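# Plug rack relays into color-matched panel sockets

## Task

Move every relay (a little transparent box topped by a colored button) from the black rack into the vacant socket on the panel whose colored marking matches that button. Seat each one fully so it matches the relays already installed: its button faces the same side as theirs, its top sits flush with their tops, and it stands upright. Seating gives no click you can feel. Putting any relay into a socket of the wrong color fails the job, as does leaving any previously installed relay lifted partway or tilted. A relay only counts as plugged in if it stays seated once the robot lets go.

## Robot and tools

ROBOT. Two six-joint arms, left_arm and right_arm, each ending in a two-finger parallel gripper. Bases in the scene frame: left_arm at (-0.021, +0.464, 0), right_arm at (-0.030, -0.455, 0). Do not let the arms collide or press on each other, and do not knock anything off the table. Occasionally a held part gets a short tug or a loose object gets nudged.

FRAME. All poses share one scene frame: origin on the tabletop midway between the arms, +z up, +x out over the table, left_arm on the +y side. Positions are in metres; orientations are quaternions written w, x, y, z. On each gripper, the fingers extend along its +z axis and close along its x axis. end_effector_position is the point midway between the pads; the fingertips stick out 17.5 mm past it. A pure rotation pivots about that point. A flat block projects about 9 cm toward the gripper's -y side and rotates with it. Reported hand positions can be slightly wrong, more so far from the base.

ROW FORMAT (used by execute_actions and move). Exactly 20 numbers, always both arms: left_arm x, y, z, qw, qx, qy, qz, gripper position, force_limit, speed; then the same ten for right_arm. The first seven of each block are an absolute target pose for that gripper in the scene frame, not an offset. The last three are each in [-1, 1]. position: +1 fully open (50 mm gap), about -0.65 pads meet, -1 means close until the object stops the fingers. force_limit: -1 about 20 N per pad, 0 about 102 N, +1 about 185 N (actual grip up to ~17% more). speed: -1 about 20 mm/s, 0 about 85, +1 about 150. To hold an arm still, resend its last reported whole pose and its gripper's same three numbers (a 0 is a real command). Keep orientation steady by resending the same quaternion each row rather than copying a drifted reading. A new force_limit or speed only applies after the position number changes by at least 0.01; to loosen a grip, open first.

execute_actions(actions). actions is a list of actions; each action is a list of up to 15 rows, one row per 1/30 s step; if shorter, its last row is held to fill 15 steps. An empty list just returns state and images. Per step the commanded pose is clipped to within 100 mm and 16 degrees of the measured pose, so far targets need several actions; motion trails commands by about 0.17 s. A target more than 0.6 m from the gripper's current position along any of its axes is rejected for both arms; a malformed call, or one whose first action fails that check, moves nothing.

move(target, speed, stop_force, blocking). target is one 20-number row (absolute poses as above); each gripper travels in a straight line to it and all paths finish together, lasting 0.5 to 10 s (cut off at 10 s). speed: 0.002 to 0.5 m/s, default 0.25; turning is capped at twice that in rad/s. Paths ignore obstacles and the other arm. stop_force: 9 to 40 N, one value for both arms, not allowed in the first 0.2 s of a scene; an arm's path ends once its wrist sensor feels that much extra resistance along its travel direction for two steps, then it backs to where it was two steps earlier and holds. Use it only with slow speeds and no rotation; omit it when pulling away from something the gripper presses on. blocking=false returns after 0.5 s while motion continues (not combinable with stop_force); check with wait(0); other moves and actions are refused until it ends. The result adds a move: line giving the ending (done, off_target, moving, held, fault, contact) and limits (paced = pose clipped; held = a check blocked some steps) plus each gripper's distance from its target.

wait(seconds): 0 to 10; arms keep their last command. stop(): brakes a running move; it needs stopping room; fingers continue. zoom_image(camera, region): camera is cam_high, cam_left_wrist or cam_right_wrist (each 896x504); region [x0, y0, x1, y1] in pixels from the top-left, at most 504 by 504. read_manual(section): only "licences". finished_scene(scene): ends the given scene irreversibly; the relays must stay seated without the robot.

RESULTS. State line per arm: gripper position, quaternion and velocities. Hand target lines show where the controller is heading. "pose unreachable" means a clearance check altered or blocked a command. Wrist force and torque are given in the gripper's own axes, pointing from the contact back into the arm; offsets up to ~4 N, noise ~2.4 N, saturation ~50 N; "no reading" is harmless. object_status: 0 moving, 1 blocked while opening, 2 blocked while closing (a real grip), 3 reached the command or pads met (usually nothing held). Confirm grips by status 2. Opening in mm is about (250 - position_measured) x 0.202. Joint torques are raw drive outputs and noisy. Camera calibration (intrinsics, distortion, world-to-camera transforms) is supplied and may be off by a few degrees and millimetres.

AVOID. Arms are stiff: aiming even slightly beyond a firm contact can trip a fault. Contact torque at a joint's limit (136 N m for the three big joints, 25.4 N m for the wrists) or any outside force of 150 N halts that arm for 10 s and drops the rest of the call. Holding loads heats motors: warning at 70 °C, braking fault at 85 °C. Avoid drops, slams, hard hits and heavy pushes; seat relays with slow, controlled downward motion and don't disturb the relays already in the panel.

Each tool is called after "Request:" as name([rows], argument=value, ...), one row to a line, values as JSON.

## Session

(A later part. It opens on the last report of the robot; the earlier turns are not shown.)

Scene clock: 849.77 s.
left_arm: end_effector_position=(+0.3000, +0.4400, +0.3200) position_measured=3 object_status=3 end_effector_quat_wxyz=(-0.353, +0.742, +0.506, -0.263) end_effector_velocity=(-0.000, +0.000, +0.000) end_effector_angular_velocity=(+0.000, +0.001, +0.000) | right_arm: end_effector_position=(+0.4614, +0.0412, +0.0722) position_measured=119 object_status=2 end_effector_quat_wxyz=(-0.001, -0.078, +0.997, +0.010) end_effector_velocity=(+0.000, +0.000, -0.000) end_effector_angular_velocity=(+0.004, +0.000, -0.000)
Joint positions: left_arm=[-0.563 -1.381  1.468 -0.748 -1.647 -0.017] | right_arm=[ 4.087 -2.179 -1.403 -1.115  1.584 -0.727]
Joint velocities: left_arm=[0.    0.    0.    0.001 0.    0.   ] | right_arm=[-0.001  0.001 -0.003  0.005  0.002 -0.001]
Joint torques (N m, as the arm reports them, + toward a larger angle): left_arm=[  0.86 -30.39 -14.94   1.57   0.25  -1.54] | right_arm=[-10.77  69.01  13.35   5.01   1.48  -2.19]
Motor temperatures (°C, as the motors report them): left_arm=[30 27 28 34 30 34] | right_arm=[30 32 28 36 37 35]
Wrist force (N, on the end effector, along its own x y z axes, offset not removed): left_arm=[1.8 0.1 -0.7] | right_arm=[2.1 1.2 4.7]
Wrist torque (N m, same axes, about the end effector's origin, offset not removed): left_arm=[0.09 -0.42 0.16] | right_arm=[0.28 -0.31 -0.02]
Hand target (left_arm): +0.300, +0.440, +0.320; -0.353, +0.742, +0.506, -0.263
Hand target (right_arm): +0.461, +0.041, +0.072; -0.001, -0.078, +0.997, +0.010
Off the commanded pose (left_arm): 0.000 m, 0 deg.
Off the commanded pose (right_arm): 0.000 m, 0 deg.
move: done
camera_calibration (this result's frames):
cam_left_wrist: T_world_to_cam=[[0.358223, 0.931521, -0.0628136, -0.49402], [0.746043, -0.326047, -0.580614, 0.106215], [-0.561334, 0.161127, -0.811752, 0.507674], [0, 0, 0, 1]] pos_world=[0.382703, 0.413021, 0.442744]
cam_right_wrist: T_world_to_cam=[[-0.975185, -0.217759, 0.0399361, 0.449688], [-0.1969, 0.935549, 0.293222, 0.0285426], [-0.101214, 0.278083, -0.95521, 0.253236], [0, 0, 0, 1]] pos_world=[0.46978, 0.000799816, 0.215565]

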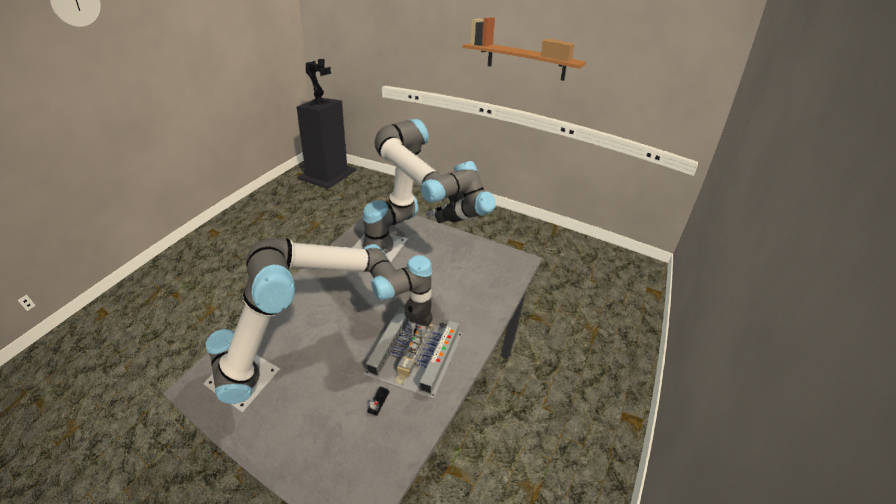

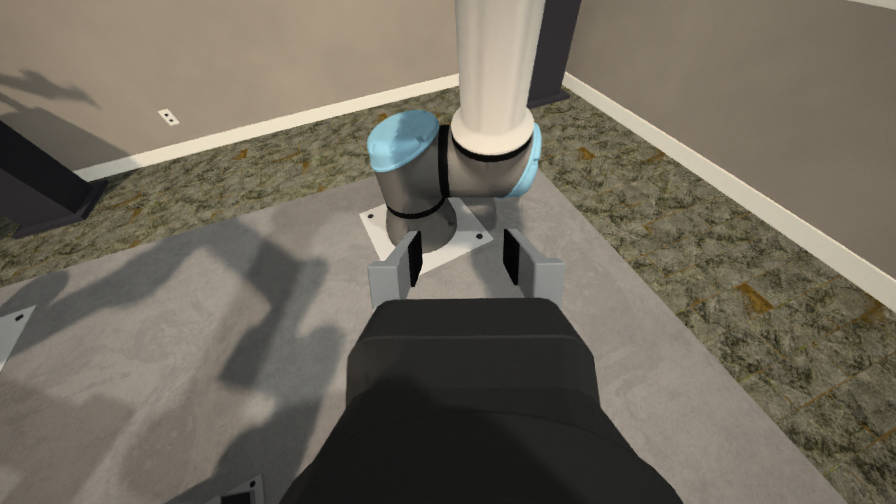

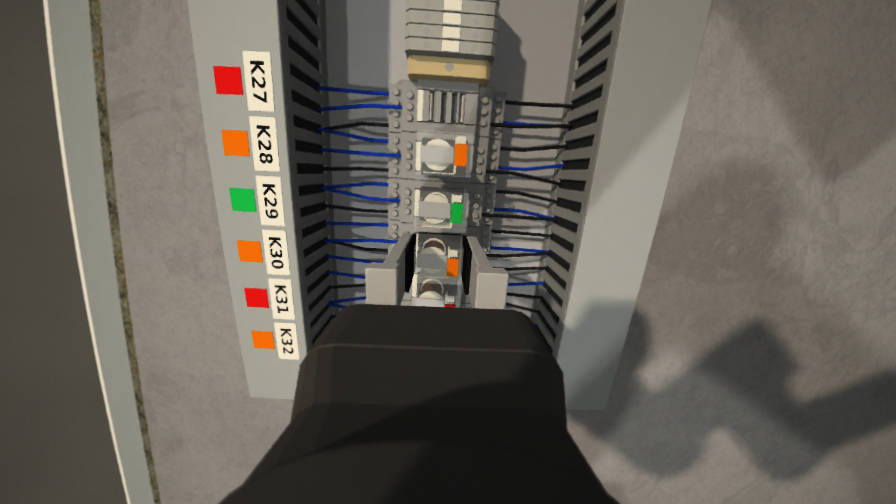

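Request:
move(target=[0.30,0.44,0.32,-0.353,0.742,0.506,-0.263,1,0,0, 0.4615,0.04055,0.0720,-0.00156,-0.07844,0.99672,0.01994,-1,-0.4,-0.7], speed=0.008)

Request:
zoom_image(camera="cam_right_wrist", region=[395,185,495,290])

Scene clock: 853.53 s.
left_arm: end_effector_position=(+0.3000, +0.4400, +0.3200) position_measured=3 object_status=3 end_effector_quat_wxyz=(-0.353, +0.742, +0.506, -0.263) end_effector_velocity=(+0.001, -0.000, +0.000) end_effector_angular_velocity=(-0.001, -0.002, -0.000) | right_arm: end_effector_position=(+0.4615, +0.0406, +0.0720) position_measured=119 object_status=2 end_effector_quat_wxyz=(-0.002, -0.078, +0.997, +0.020) end_effector_velocity=(+0.000, +0.000, +0.000) end_effector_angular_velocity=(+0.005, -0.000, -0.000)
Joint positions: left_arm=[-0.563 -1.381  1.468 -0.748 -1.647 -0.017] | right_arm=[ 4.081 -2.173 -1.419 -1.092  1.597 -0.732]
Joint velocities: left_arm=[-0.     0.    -0.002 -0.001  0.    -0.   ] | right_arm=[-0.001  0.001 -0.003  0.006  0.002 -0.001]
Joint torques (N m, as the arm reports them, + toward a larger angle): left_arm=[  2.71 -29.19 -16.01   1.51   0.44  -1.72] | right_arm=[-10.78  62.12  10.86   5.62   1.27  -2.02]
Motor temperatures (°C, as the motors report them): left_arm=[30 27 28 34 30 34] | right_arm=[30 32 28 36 37 35]
Wrist force (N, on the end effector, along its own x y z axes, offset not removed): left_arm=[2.9 -1.1 1.4] | right_arm=[2.4 0.0 -2.3]
Wrist torque (N m, same axes, about the end effector's origin, offset not removed): left_arm=[-0.04 -0.66 0.10] | right_arm=[0.45 0.04 -0.02]
Hand target (left_arm): +0.300, +0.440, +0.320; -0.353, +0.742, +0.506, -0.263
Hand target (right_arm): +0.461, +0.041, +0.072; -0.002, -0.078, +0.997, +0.020
Off the commanded pose (left_arm): 0.000 m, 0 deg.
Off the commanded pose (right_arm): 0.000 m, 0 deg.
move: done
camera_calibration (this result's frames):
cam_left_wrist: T_world_to_cam=[[0.358222, 0.931521, -0.0628139, -0.49402], [0.746043, -0.326047, -0.580614, 0.106215], [-0.561334, 0.161127, -0.811752, 0.507674], [0, 0, 0, 1]] pos_world=[0.382703, 0.413021, 0.442744]
cam_right_wrist: T_world_to_cam=[[-0.975063, -0.218538, 0.0386455, 0.449718], [-0.195962, 0.929559, 0.31228, 0.027677], [-0.104168, 0.29692, -0.949204, 0.253432], [0, 0, 0, 1]] pos_world=[0.470327, -0.00269604, 0.214536]

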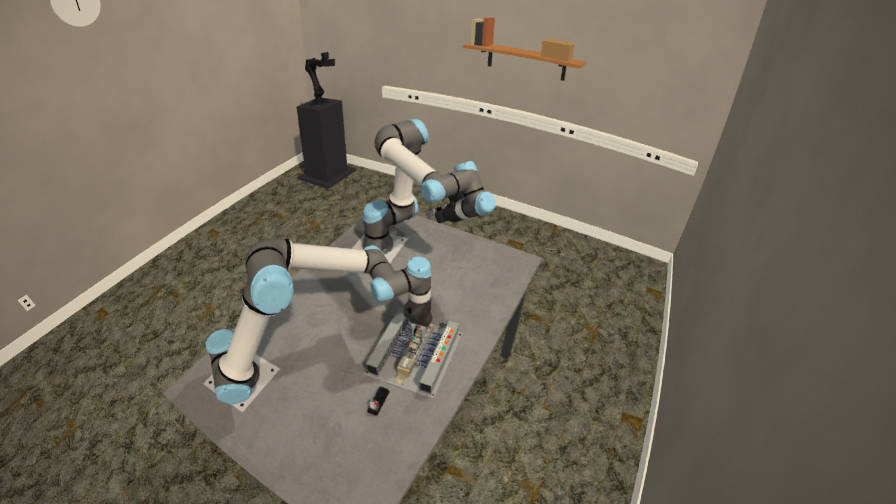

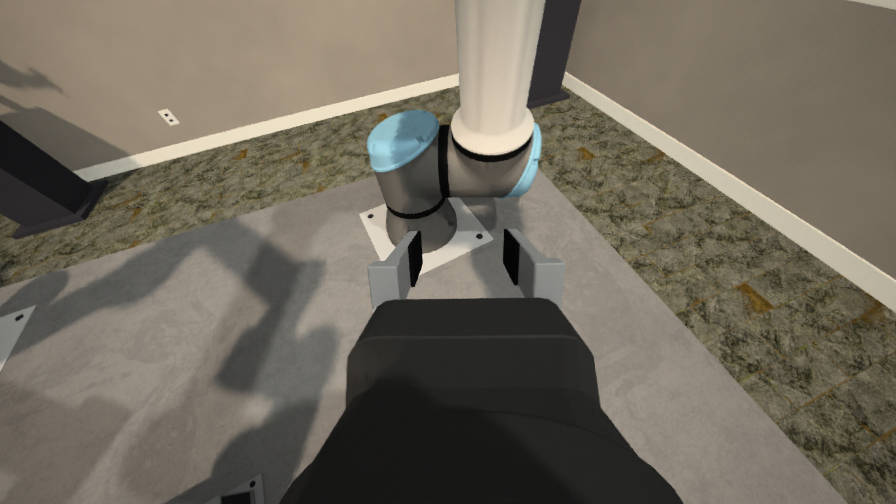

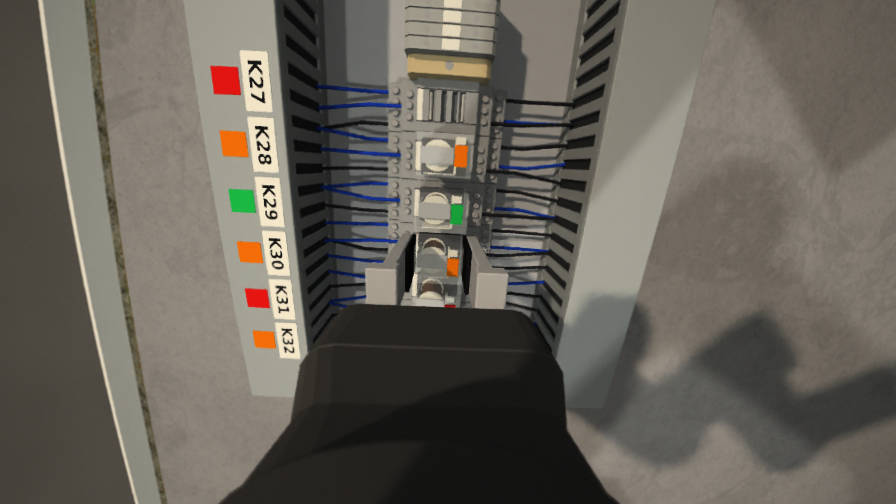

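Region (395, 185, 495, 290) of cam_right_wrist's 896x504 image, scaled by 4.800, with more detail than that image has; it fills the left 480 columns of this view, and the rest is white.

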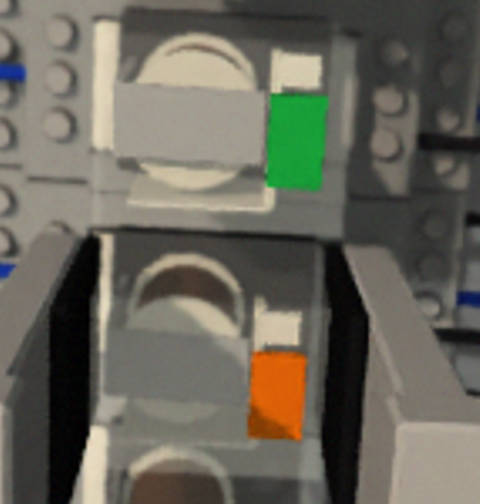

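Request:
move(target=[0.30,0.44,0.32,-0.353,0.742,0.506,-0.263,1,0,0, 0.4615,0.04055,0.0700,-0.00156,-0.07844,0.99672,0.01994,-1,-0.4,-0.7], speed=0.003, stop_force=35)

Scene clock: 856.67 s.
left_arm: end_effector_position=(+0.3000, +0.4400, +0.3200) position_measured=3 object_status=3 end_effector_quat_wxyz=(-0.353, +0.742, +0.506, -0.263) end_effector_velocity=(+0.000, -0.000, +0.001) end_effector_angular_velocity=(-0.000, -0.001, +0.000) | right_arm: end_effector_position=(+0.4615, +0.0406, +0.0710) position_measured=119 object_status=2 end_effector_quat_wxyz=(-0.001, -0.078, +0.997, +0.020) end_effector_velocity=(-0.001, -0.001, -0.000) end_effector_angular_velocity=(-0.004, +0.002, -0.000)
Joint positions: left_arm=[-0.563 -1.381  1.468 -0.748 -1.647 -0.017] | right_arm=[ 4.081 -2.173 -1.42  -1.089  1.598 -0.732]
Joint velocities: left_arm=[ 0.     0.    -0.002  0.001 -0.     0.   ] | right_arm=[-0.    -0.     0.    -0.005 -0.     0.   ]
Joint torques (N m, as the arm reports them, + toward a larger angle): left_arm=[  2.07 -30.6  -14.42   1.34   0.29  -1.55] | right_arm=[-10.97  26.48  12.6    2.28   0.49  -1.81]
Motor temperatures (°C, as the motors report them): left_arm=[30 27 28 34 30 34] | right_arm=[30 32 28 36 37 35]
Wrist force (N, on the end effector, along its own x y z axes, offset not removed): left_arm=[3.3 -0.2 1.4] | right_arm=[16.5 -5.5 -47.9]
Wrist torque (N m, same axes, about the end effector's origin, offset not removed): left_arm=[0.01 -0.73 0.05] | right_arm=[0.85 -0.10 0.04]
Hand target (left_arm): +0.300, +0.440, +0.320; -0.353, +0.742, +0.506, -0.263
Hand target (right_arm): +0.462, +0.041, +0.071; -0.001, -0.078, +0.997, +0.020
Off the commanded pose (left_arm): 0.000 m, 0 deg.
Off the commanded pose (right_arm): 0.001 m, 0 deg.
move: contact (right_arm)
camera_calibration (this result's frames):
cam_left_wrist: T_world_to_cam=[[0.358222, 0.931521, -0.0628139, -0.49402], [0.746043, -0.326047, -0.580614, 0.106215], [-0.561335, 0.161127, -0.811752, 0.507674], [0, 0, 0, 1]] pos_world=[0.382703, 0.413021, 0.442744]
cam_right_wrist: T_world_to_cam=[[-0.975067, -0.218566, 0.0383763, 0.449801], [-0.196001, 0.929341, 0.312904, 0.027946], [-0.104055, 0.29758, -0.949009, 0.252405], [0, 0, 0, 1]] pos_world=[0.470327, -0.00277082, 0.213528]

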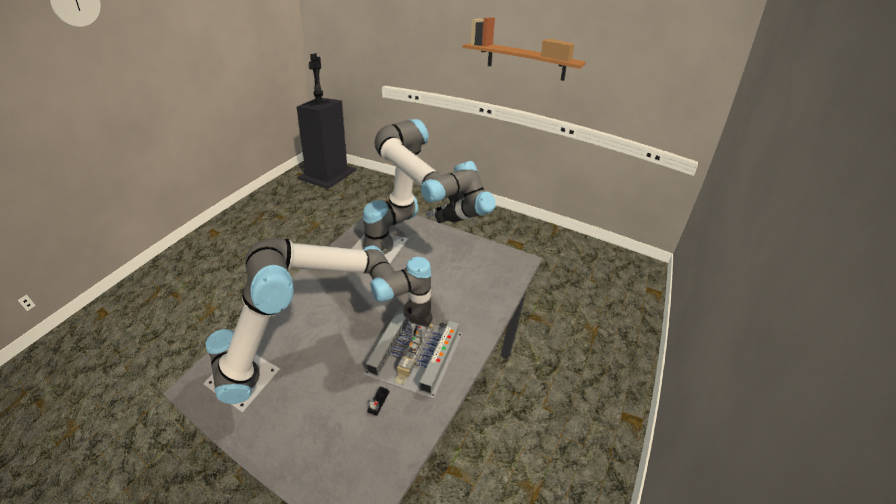

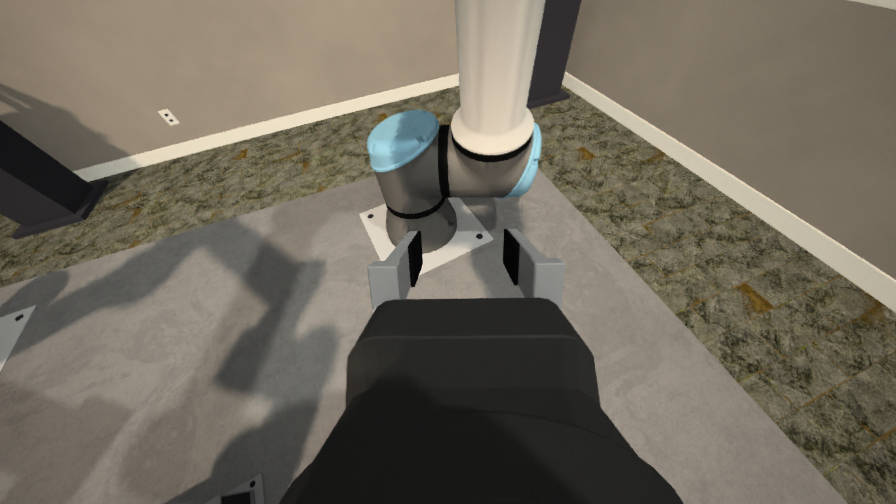

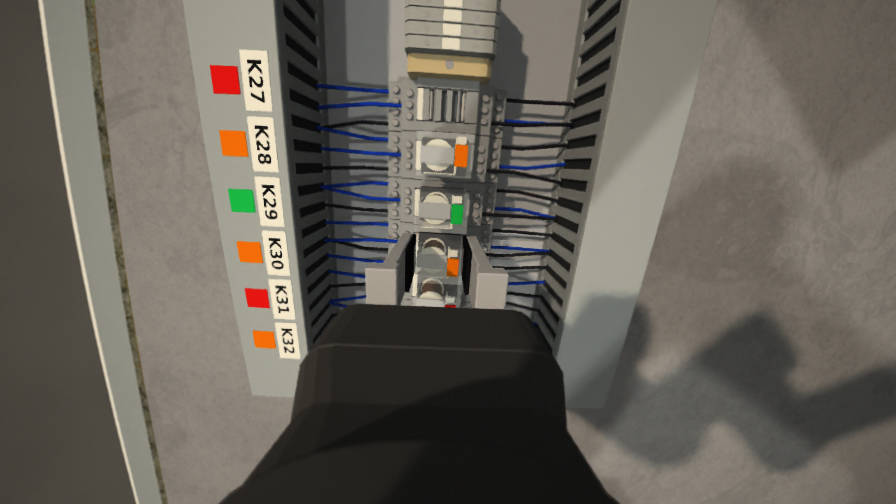

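Request:
move(target=[0.30,0.44,0.32,-0.353,0.742,0.506,-0.263,1,0,0, 0.4615,0.04055,0.0720,-0.00156,-0.07844,0.99672,0.01994,-1,-0.4,-0.7], speed=0.005)

Request:
execute_actions([
  [[0.30,0.44,0.32,-0.353,0.742,0.506,-0.263,1,0,0, 0.4615,0.04055,0.0720,-0.00156,-0.07844,0.99672,0.01994,1,-0.4,0]],
])

Request:
zoom_image(camera="cam_right_wrist", region=[395,185,495,290])

Scene clock: 865.40 s.
left_arm: end_effector_position=(+0.3000, +0.4400, +0.3200) position_measured=3 object_status=3 end_effector_quat_wxyz=(-0.353, +0.742, +0.506, -0.263) end_effector_velocity=(+0.000, -0.000, -0.000) end_effector_angular_velocity=(-0.000, +0.000, -0.000) | right_arm: end_effector_position=(+0.4615, +0.0405, +0.0718) position_measured=119 object_status=2 end_effector_quat_wxyz=(-0.002, -0.078, +0.997, +0.020) end_effector_velocity=(-0.000, -0.000, +0.000) end_effector_angular_velocity=(-0.001, +0.001, +0.000)
Joint positions: left_arm=[-0.563 -1.381  1.468 -0.748 -1.647 -0.017] | right_arm=[ 4.081 -2.173 -1.419 -1.091  1.598 -0.732]
Joint velocities: left_arm=[-0.  0. -0. -0. -0.  0.] | right_arm=[ 0.     0.     0.001 -0.002  0.     0.   ]
Joint torques (N m, as the arm reports them, + toward a larger angle): left_arm=[  2.78 -31.49 -16.46   1.37   0.4   -1.5 ] | right_arm=[-10.56  63.04  35.58   2.42  -0.61  -1.06]
Motor temperatures (°C, as the motors report them): left_arm=[30 27 28 34 30 34] | right_arm=[30 32 28 36 37 35]
Wrist force (N, on the end effector, along its own x y z axes, offset not removed): left_arm=[2.2 0.7 0.8] | right_arm=[1.2 -1.1 -2.4]
Wrist torque (N m, same axes, about the end effector's origin, offset not removed): left_arm=[0.19 -0.51 0.05] | right_arm=[0.45 0.04 0.11]
Hand target (left_arm): +0.300, +0.440, +0.320; -0.353, +0.742, +0.506, -0.263
Hand target (right_arm): +0.462, +0.041, +0.072; -0.002, -0.078, +0.997, +0.020
Off the commanded pose (left_arm): 0.000 m, 0 deg.
Off the commanded pose (right_arm): 0.000 m, 0 deg.
move: done
camera_calibration (this result's frames):
cam_left_wrist: T_world_to_cam=[[0.358223, 0.931521, -0.0628138, -0.49402], [0.746043, -0.326048, -0.580614, 0.106215], [-0.561334, 0.161127, -0.811752, 0.507674], [0, 0, 0, 1]] pos_world=[0.382703, 0.413021, 0.442744]
cam_right_wrist: T_world_to_cam=[[-0.975056, -0.218549, 0.0387686, 0.449684], [-0.195908, 0.929485, 0.312534, 0.0277234], [-0.104339, 0.297143, -0.949115, 0.253331], [0, 0, 0, 1]] pos_world=[0.47033, -0.00276617, 0.214342]

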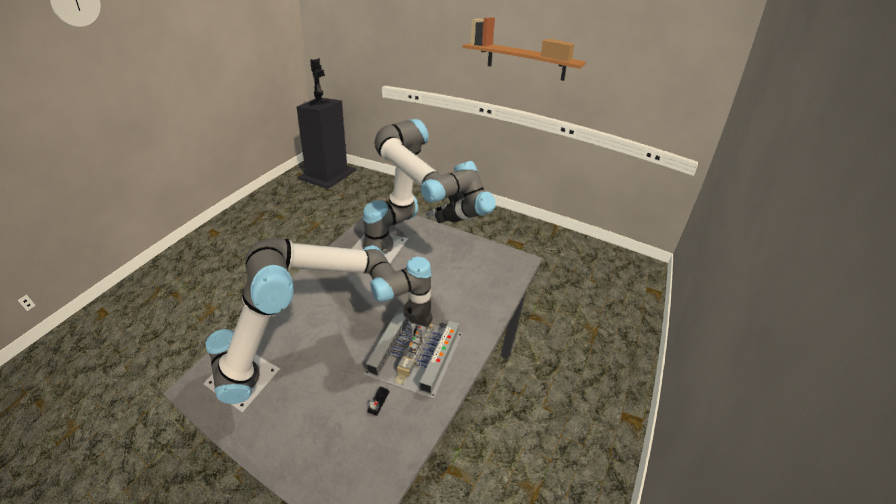

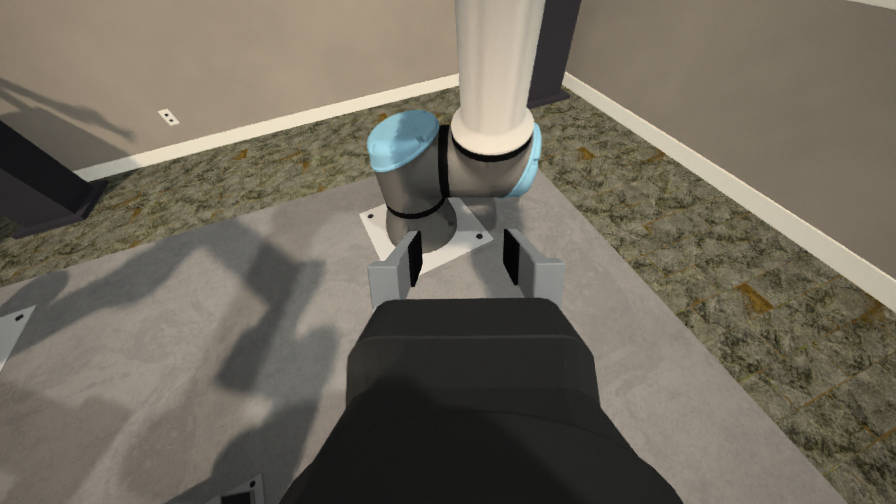

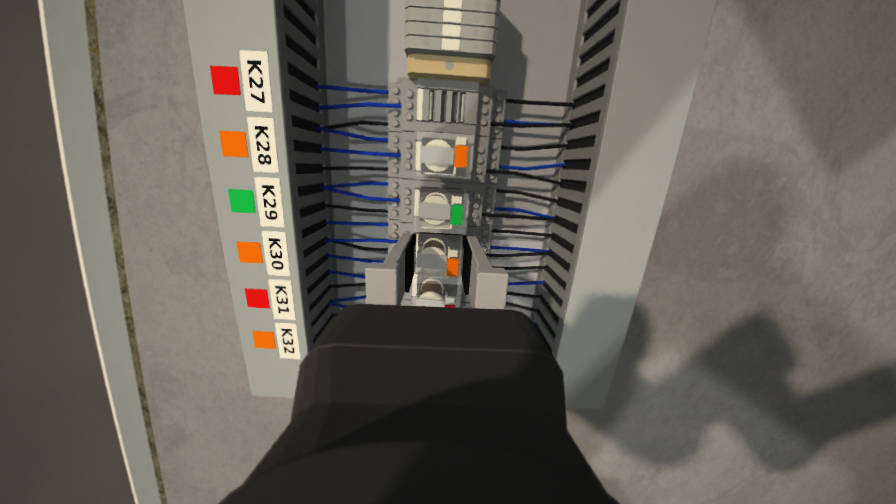

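Scene clock: 865.90 s.
left_arm: end_effector_position=(+0.3000, +0.4400, +0.3200) position_measured=3 object_status=3 end_effector_quat_wxyz=(-0.353, +0.742, +0.506, -0.263) end_effector_velocity=(-0.000, +0.000, -0.000) end_effector_angular_velocity=(+0.000, +0.002, +0.000) | right_arm: end_effector_position=(+0.4615, +0.0406, +0.0720) position_measured=3 object_status=0 end_effector_quat_wxyz=(-0.002, -0.078, +0.997, +0.020) end_effector_velocity=(+0.000, +0.000, +0.001) end_effector_angular_velocity=(+0.001, -0.001, -0.000)
Joint positions: left_arm=[-0.563 -1.381  1.468 -0.748 -1.647 -0.017] | right_arm=[ 4.081 -2.172 -1.419 -1.091  1.598 -0.732]
Joint velocities: left_arm=[ 0.    -0.     0.001  0.001 -0.     0.   ] | right_arm=[-0.     0.001  0.001 -0.    -0.    -0.   ]
Joint torques (N m, as the arm reports them, + toward a larger angle): left_arm=[  2.93 -30.78 -17.47   1.44   0.4   -1.46] | right_arm=[-9.2  64.93 34.    2.09 -1.63 -0.14]
Motor temperatures (°C, as the motors report them): left_arm=[30 27 28 34 30 34] | right_arm=[30 32 28 36 37 35]
Wrist force (N, on the end effector, along its own x y z axes, offset not removed): left_arm=[3.6 -1.2 -0.5] | right_arm=[2.2 0.1 -0.5]
Wrist torque (N m, same axes, about the end effector's origin, offset not removed): left_arm=[-0.23 -0.72 -0.03] | right_arm=[0.08 -0.37 0.02]
Hand target (left_arm): +0.300, +0.440, +0.320; -0.353, +0.742, +0.506, -0.263
Hand target (right_arm): +0.462, +0.041, +0.072; -0.002, -0.078, +0.997, +0.020
Off the commanded pose (left_arm): 0.000 m, 0 deg.
Off the commanded pose (right_arm): 0.000 m, 0 deg.
camera_calibration (this result's frames):
cam_left_wrist: T_world_to_cam=[[0.358222, 0.931521, -0.0628137, -0.49402], [0.746043, -0.326047, -0.580614, 0.106214], [-0.561334, 0.161127, -0.811752, 0.507674], [0, 0, 0, 1]] pos_world=[0.382703, 0.413021, 0.442744]
cam_right_wrist: T_world_to_cam=[[-0.975059, -0.218555, 0.0386457, 0.449711], [-0.195938, 0.92944, 0.31265, 0.0276616], [-0.10425, 0.29728, -0.949082, 0.253422], [0, 0, 0, 1]] pos_world=[0.470334, -0.00276052, 0.21449]

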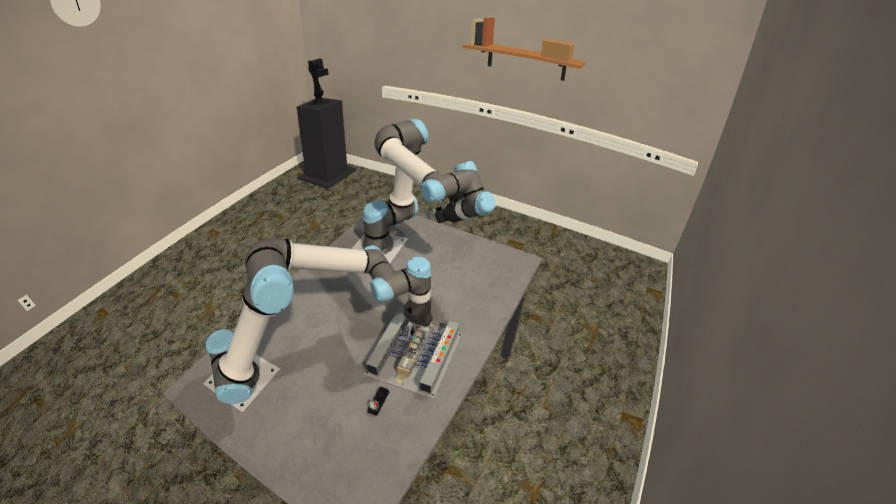

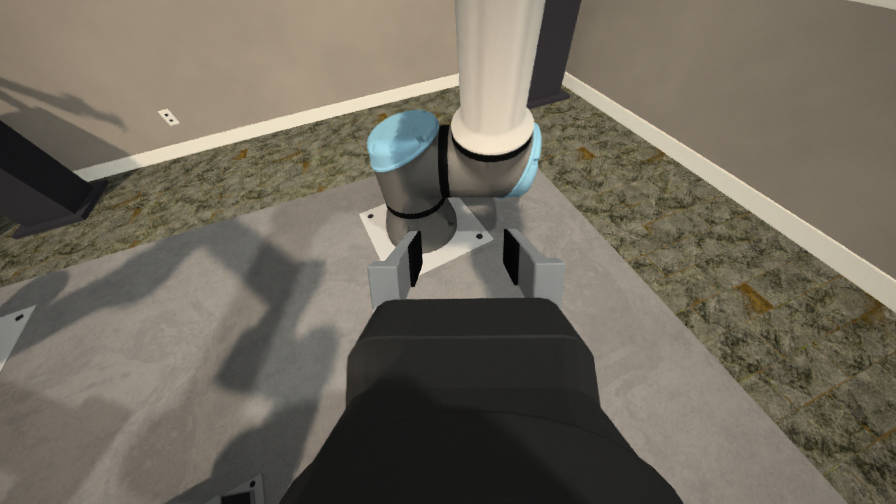

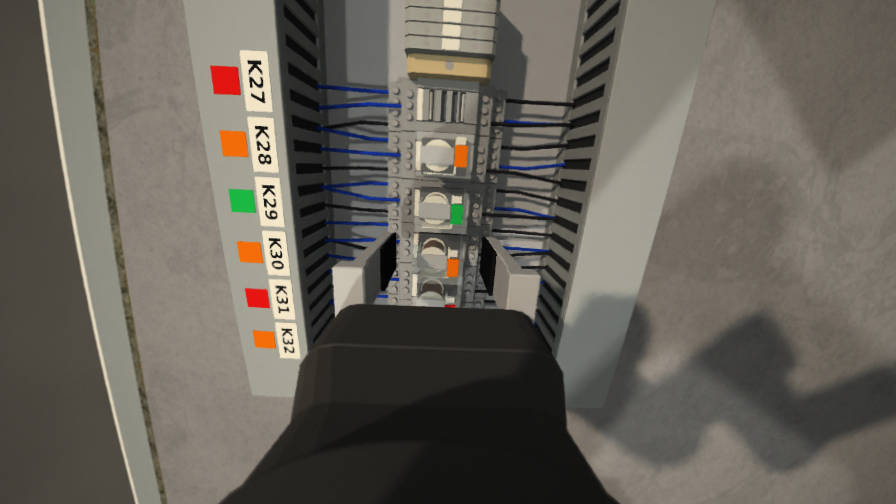

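Region (395, 185, 495, 290) of cam_right_wrist's 896x504 image, scaled by 4.800, with more detail than that image has; it fills the left 480 columns of this view, and the rest is white.

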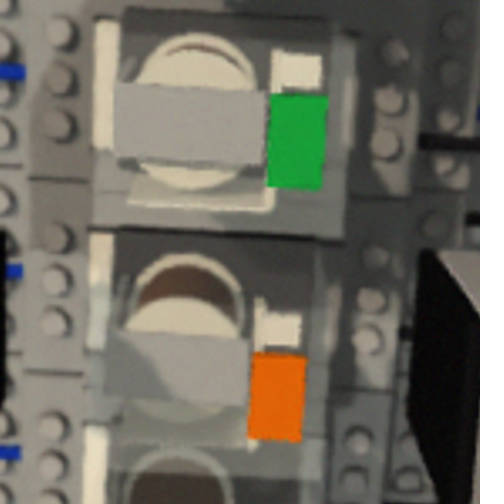

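Request:
move(target=[0.30,0.44,0.32,-0.353,0.742,0.506,-0.263,1,0,0, 0.4615,0.0410,0.10,0,-0.07846,0.99692,0,1,-0.4,0], speed=0.1)

Request:
move(target=[0.30,0.44,0.32,-0.353,0.742,0.506,-0.263,1,0,0, 0.4568,0.0538,0.12,0,-0.07846,0.99692,0,1,-0.4,0], speed=0.15)

Request:
zoom_image(camera="cam_right_wrist", region=[390,200,500,280])

Request:
zoom_image(camera="cam_right_wrist", region=[390,120,500,200])

Scene clock: 871.63 s.
left_arm: end_effector_position=(+0.3000, +0.4400, +0.3200) position_measured=3 object_status=3 end_effector_quat_wxyz=(-0.353, +0.742, +0.506, -0.263) end_effector_velocity=(+0.001, -0.000, +0.000) end_effector_angular_velocity=(-0.001, -0.003, -0.002) | right_arm: end_effector_position=(+0.4615, +0.0410, +0.0997) position_measured=3 object_status=3 end_effector_quat_wxyz=(+0.000, -0.078, +0.997, +0.000) end_effector_velocity=(+0.000, +0.000, +0.002) end_effector_angular_velocity=(-0.004, -0.000, -0.000)
Joint positions: left_arm=[-0.563 -1.381  1.468 -0.748 -1.647 -0.017] | right_arm=[ 4.092 -2.159 -1.358 -1.195  1.571 -0.722]
Joint velocities: left_arm=[-0.001  0.    -0.002 -0.001  0.001 -0.   ] | right_arm=[ 0.001  0.     0.006 -0.009 -0.002  0.001]
Joint torques (N m, as the arm reports them, + toward a larger angle): left_arm=[  2.17 -30.98 -15.51   1.36   0.05  -1.51] | right_arm=[14.14 65.66 34.43  1.82 -1.74  2.32]
Motor temperatures (°C, as the motors report them): left_arm=[30 27 28 34 30 34] | right_arm=[30 32 28 36 37 35]
Wrist force (N, on the end effector, along its own x y z axes, offset not removed): left_arm=[3.6 0.3 0.6] | right_arm=[2.7 0.3 1.0]
Wrist torque (N m, same axes, about the end effector's origin, offset not removed): left_arm=[0.13 -0.77 0.11] | right_arm=[0.21 -0.42 -0.02]
Hand target (left_arm): +0.300, +0.440, +0.320; -0.353, +0.742, +0.506, -0.263
Hand target (right_arm): +0.462, +0.041, +0.100; +0.000, -0.078, +0.997, -0.000
Off the commanded pose (left_arm): 0.000 m, 0 deg.
Off the commanded pose (right_arm): 0.000 m, 0 deg.
move: done
camera_calibration (this result's frames):
cam_left_wrist: T_world_to_cam=[[0.358222, 0.931521, -0.0628139, -0.49402], [0.746043, -0.326047, -0.580614, 0.106215], [-0.561335, 0.161127, -0.811752, 0.507674], [0, 0, 0, 1]] pos_world=[0.382703, 0.413021, 0.442744]
cam_right_wrist: T_world_to_cam=[[-0.975318, -0.216966, 0.0409871, 0.448613], [-0.197768, 0.940935, 0.274825, 0.0226919], [-0.0981939, 0.259936, -0.96062, 0.279488], [0, 0, 0, 1]] pos_world=[0.469472, 0.0033331, 0.243859]

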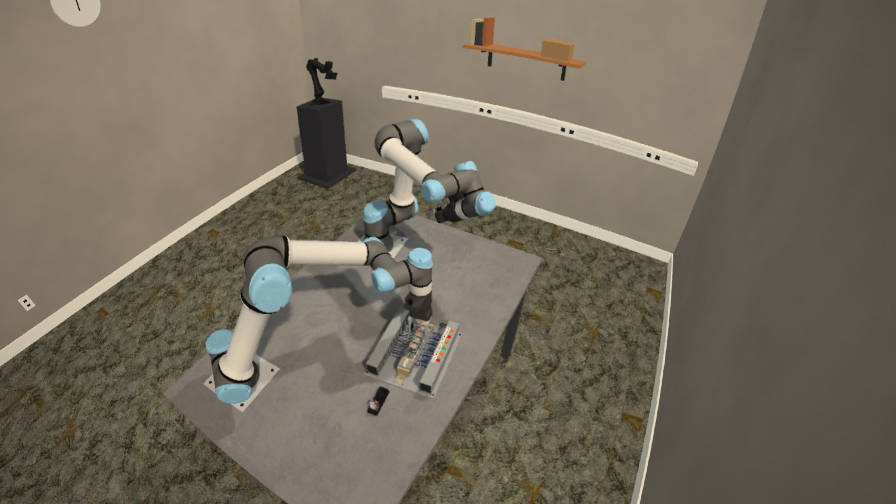

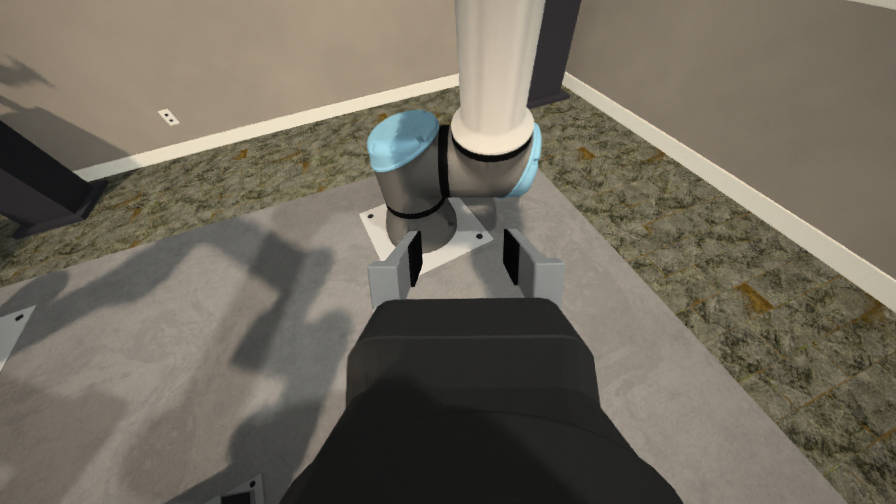

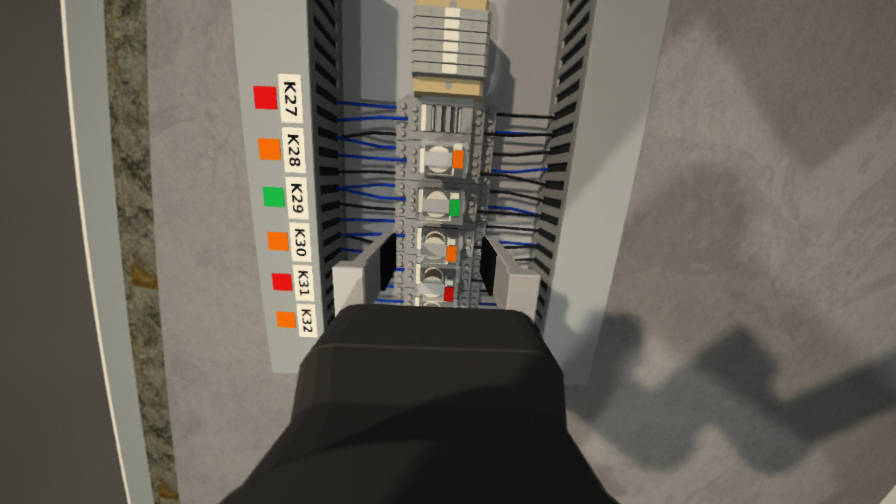

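Scene clock: 872.47 s.
left_arm: end_effector_position=(+0.3000, +0.4400, +0.3200) position_measured=3 object_status=3 end_effector_quat_wxyz=(-0.353, +0.742, +0.506, -0.263) end_effector_velocity=(-0.000, -0.000, +0.000) end_effector_angular_velocity=(+0.000, +0.002, -0.000) | right_arm: end_effector_position=(+0.4569, +0.0537, +0.1199) position_measured=3 object_status=3 end_effector_quat_wxyz=(+0.000, -0.078, +0.997, +0.000) end_effector_velocity=(-0.000, +0.001, +0.002) end_effector_angular_velocity=(-0.000, +0.000, -0.000)
Joint positions: left_arm=[-0.563 -1.381  1.468 -0.748 -1.647 -0.017] | right_arm=[ 4.107 -2.157 -1.307 -1.249  1.571 -0.707]
Joint velocities: left_arm=[-0.001  0.     0.     0.001 -0.001  0.   ] | right_arm=[ 0.001 -0.     0.006 -0.006  0.     0.002]
Joint torques (N m, as the arm reports them, + toward a larger angle): left_arm=[  3.37 -31.15 -15.73   1.39   0.    -1.46] | right_arm=[13.74 49.72 36.19  1.85 -1.74  2.36]
Motor temperatures (°C, as the motors report them): left_arm=[30 27 28 34 30 34] | right_arm=[30 32 28 36 37 35]
Wrist force (N, on the end effector, along its own x y z axes, offset not removed): left_arm=[3.4 -0.9 -0.2] | right_arm=[2.1 0.4 0.0]
Wrist torque (N m, same axes, about the end effector's origin, offset not removed): left_arm=[-0.06 -0.78 0.06] | right_arm=[0.04 -0.31 -0.01]
Hand target (left_arm): +0.300, +0.440, +0.320; -0.353, +0.742, +0.506, -0.263
Hand target (right_arm): +0.457, +0.054, +0.120; +0.000, -0.078, +0.997, -0.000
Off the commanded pose (left_arm): 0.000 m, 0 deg.
Off the commanded pose (right_arm): 0.000 m, 0 deg.
move: done
camera_calibration (this result's frames):
cam_left_wrist: T_world_to_cam=[[0.358223, 0.931521, -0.0628139, -0.49402], [0.746043, -0.326048, -0.580614, 0.106215], [-0.561334, 0.161127, -0.811752, 0.507674], [0, 0, 0, 1]] pos_world=[0.382703, 0.413021, 0.442744]
cam_right_wrist: T_world_to_cam=[[-0.975316, -0.216986, 0.0409409, 0.446004], [-0.197825, 0.940996, 0.274575, 0.00437248], [-0.0981041, 0.259698, -0.960694, 0.295095], [0, 0, 0, 1]] pos_world=[0.464809, 0.0160264, 0.264035]

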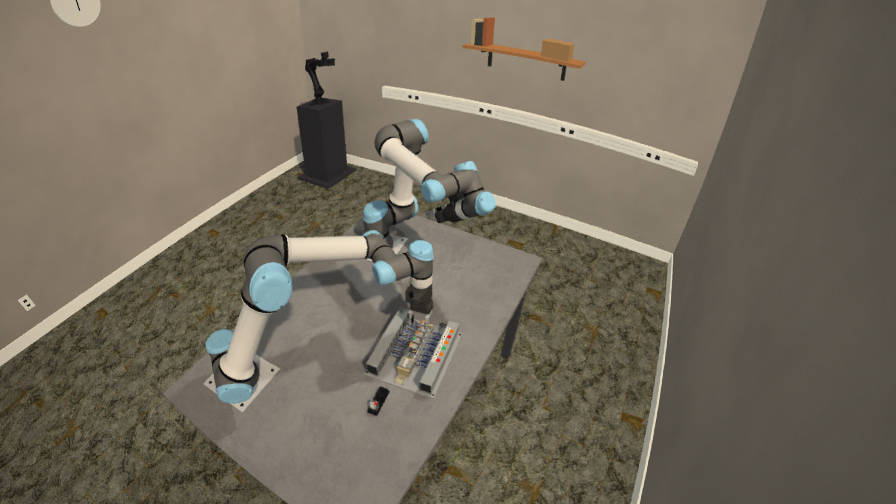

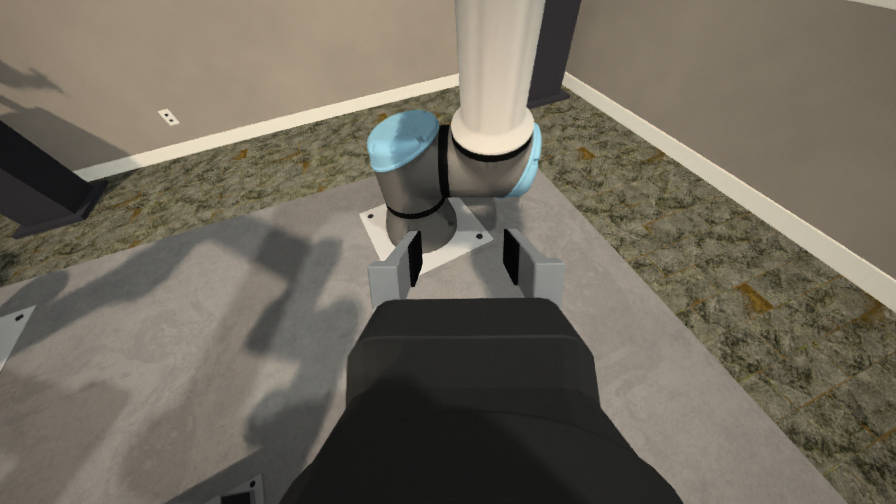

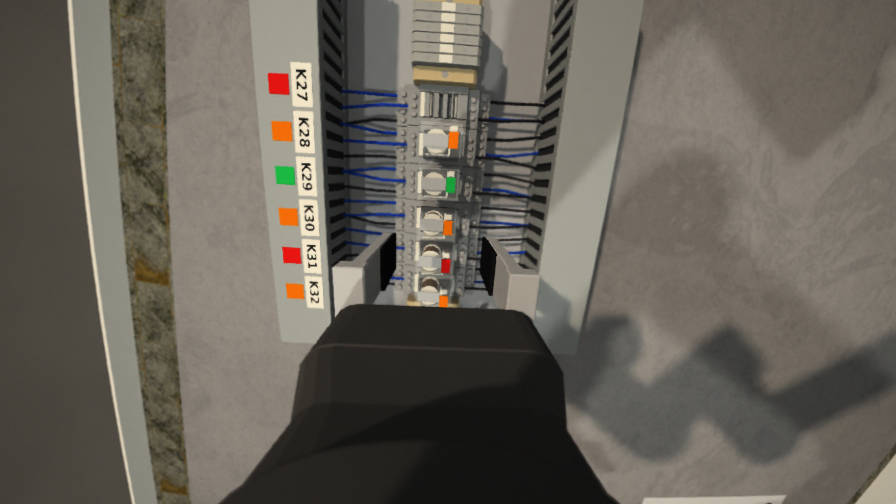

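Region (390, 200, 500, 280) of cam_right_wrist's 896x504 image, scaled by 4.582, with more detail than that image has; it fills the top 367 rows of this view, and the rest is white.

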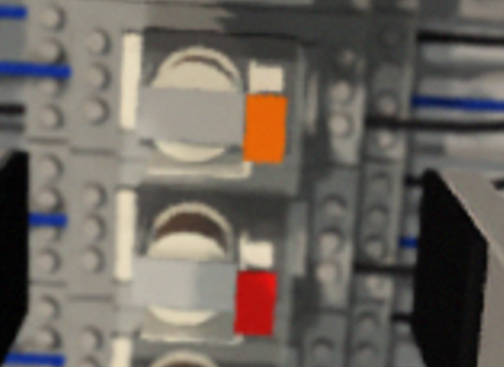

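Region (390, 120, 500, 200) of cam_right_wrist's 896x504 image, scaled by 4.582, with more detail than that image has; it fills the top 367 rows of this view, and the rest is white.

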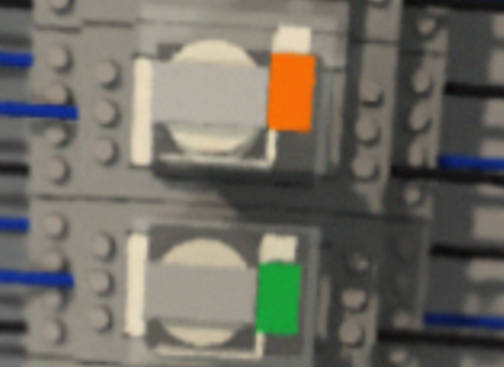

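Request:
move(target=[0.30,0.44,0.32,-0.353,0.742,0.506,-0.263,1,0,0, 0.4766,-0.2853,0.125,0,-0.0889,0.99604,0,1,-0.4,0], speed=0.35)

Scene clock: 887.90 s.
left_arm: end_effector_position=(+0.3000, +0.4400, +0.3200) position_measured=3 object_status=3 end_effector_quat_wxyz=(-0.353, +0.742, +0.506, -0.263) end_effector_velocity=(-0.000, +0.001, -0.000) end_effector_angular_velocity=(+0.001, +0.002, +0.001) | right_arm: end_effector_position=(+0.4762, -0.2849, +0.1253) position_measured=3 object_status=3 end_effector_quat_wxyz=(-0.000, -0.089, +0.996, +0.000) end_effector_velocity=(+0.000, -0.003, +0.001) end_effector_angular_velocity=(+0.001, -0.001, +0.001)
Joint positions: left_arm=[-0.563 -1.381  1.468 -0.748 -1.647 -0.017] | right_arm=[ 3.705 -1.748 -1.879 -1.085  1.572 -1.129]
Joint velocities: left_arm=[0.001 0.    0.002 0.    0.    0.   ] | right_arm=[-0.005  0.003 -0.002  0.     0.001 -0.005]
Joint torques (N m, as the arm reports them, + toward a larger angle): left_arm=[  3.13 -30.25 -15.6    1.37   0.14  -1.71] | right_arm=[-12.53  45.26  12.37   4.75   1.22  -2.18]
Motor temperatures (°C, as the motors report them): left_arm=[30 27 28 34 30 34] | right_arm=[30 32 28 36 37 35]
Wrist force (N, on the end effector, along its own x y z axes, offset not removed): left_arm=[3.2 -0.1 2.0] | right_arm=[1.5 0.4 -0.7]
Wrist torque (N m, same axes, about the end effector's origin, offset not removed): left_arm=[0.15 -0.73 -0.01] | right_arm=[0.15 -0.29 -0.01]
Hand target (left_arm): +0.300, +0.440, +0.320; -0.353, +0.742, +0.506, -0.263
Hand target (right_arm): +0.476, -0.285, +0.125; -0.000, -0.089, +0.996, +0.000
Off the commanded pose (left_arm): 0.000 m, 0 deg.
Off the commanded pose (right_arm): 0.001 m, 0 deg.
move: done
camera_calibration (this result's frames):
cam_left_wrist: T_world_to_cam=[[0.358222, 0.931521, -0.0628136, -0.49402], [0.746043, -0.326047, -0.580614, 0.106215], [-0.561334, 0.161127, -0.811752, 0.507674], [0, 0, 0, 1]] pos_world=[0.382704, 0.413021, 0.442744]
cam_right_wrist: T_world_to_cam=[[-0.970554, -0.237325, 0.0412511, 0.38308], [-0.217298, 0.936495, 0.275242, 0.333238], [-0.103953, 0.258174, -0.960489, 0.392413], [0, 0, 0, 1]] pos_world=[0.485005, -0.322472, 0.269385]

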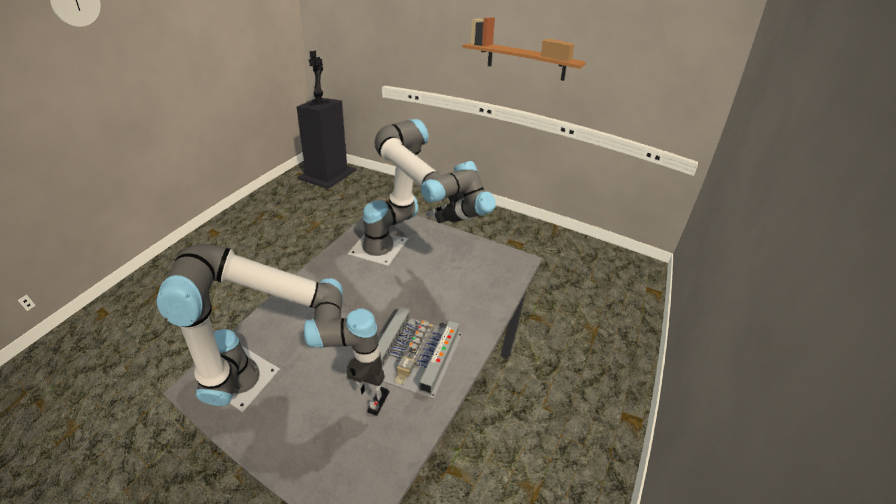

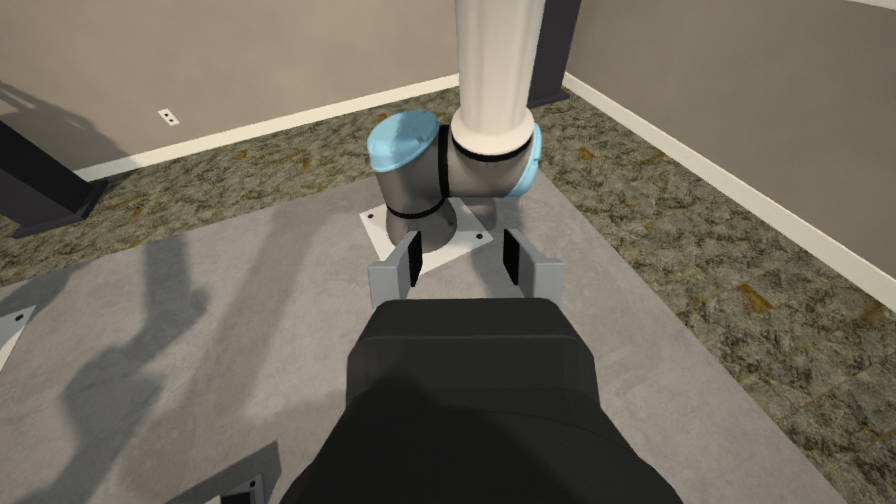

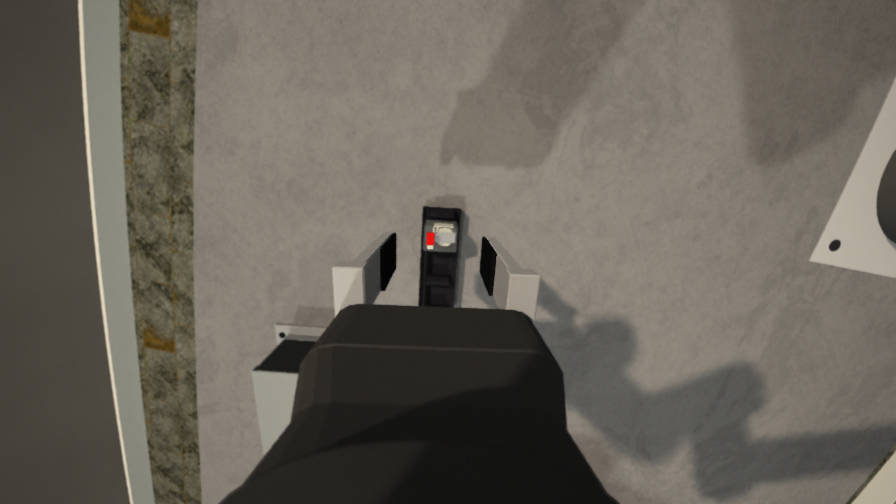

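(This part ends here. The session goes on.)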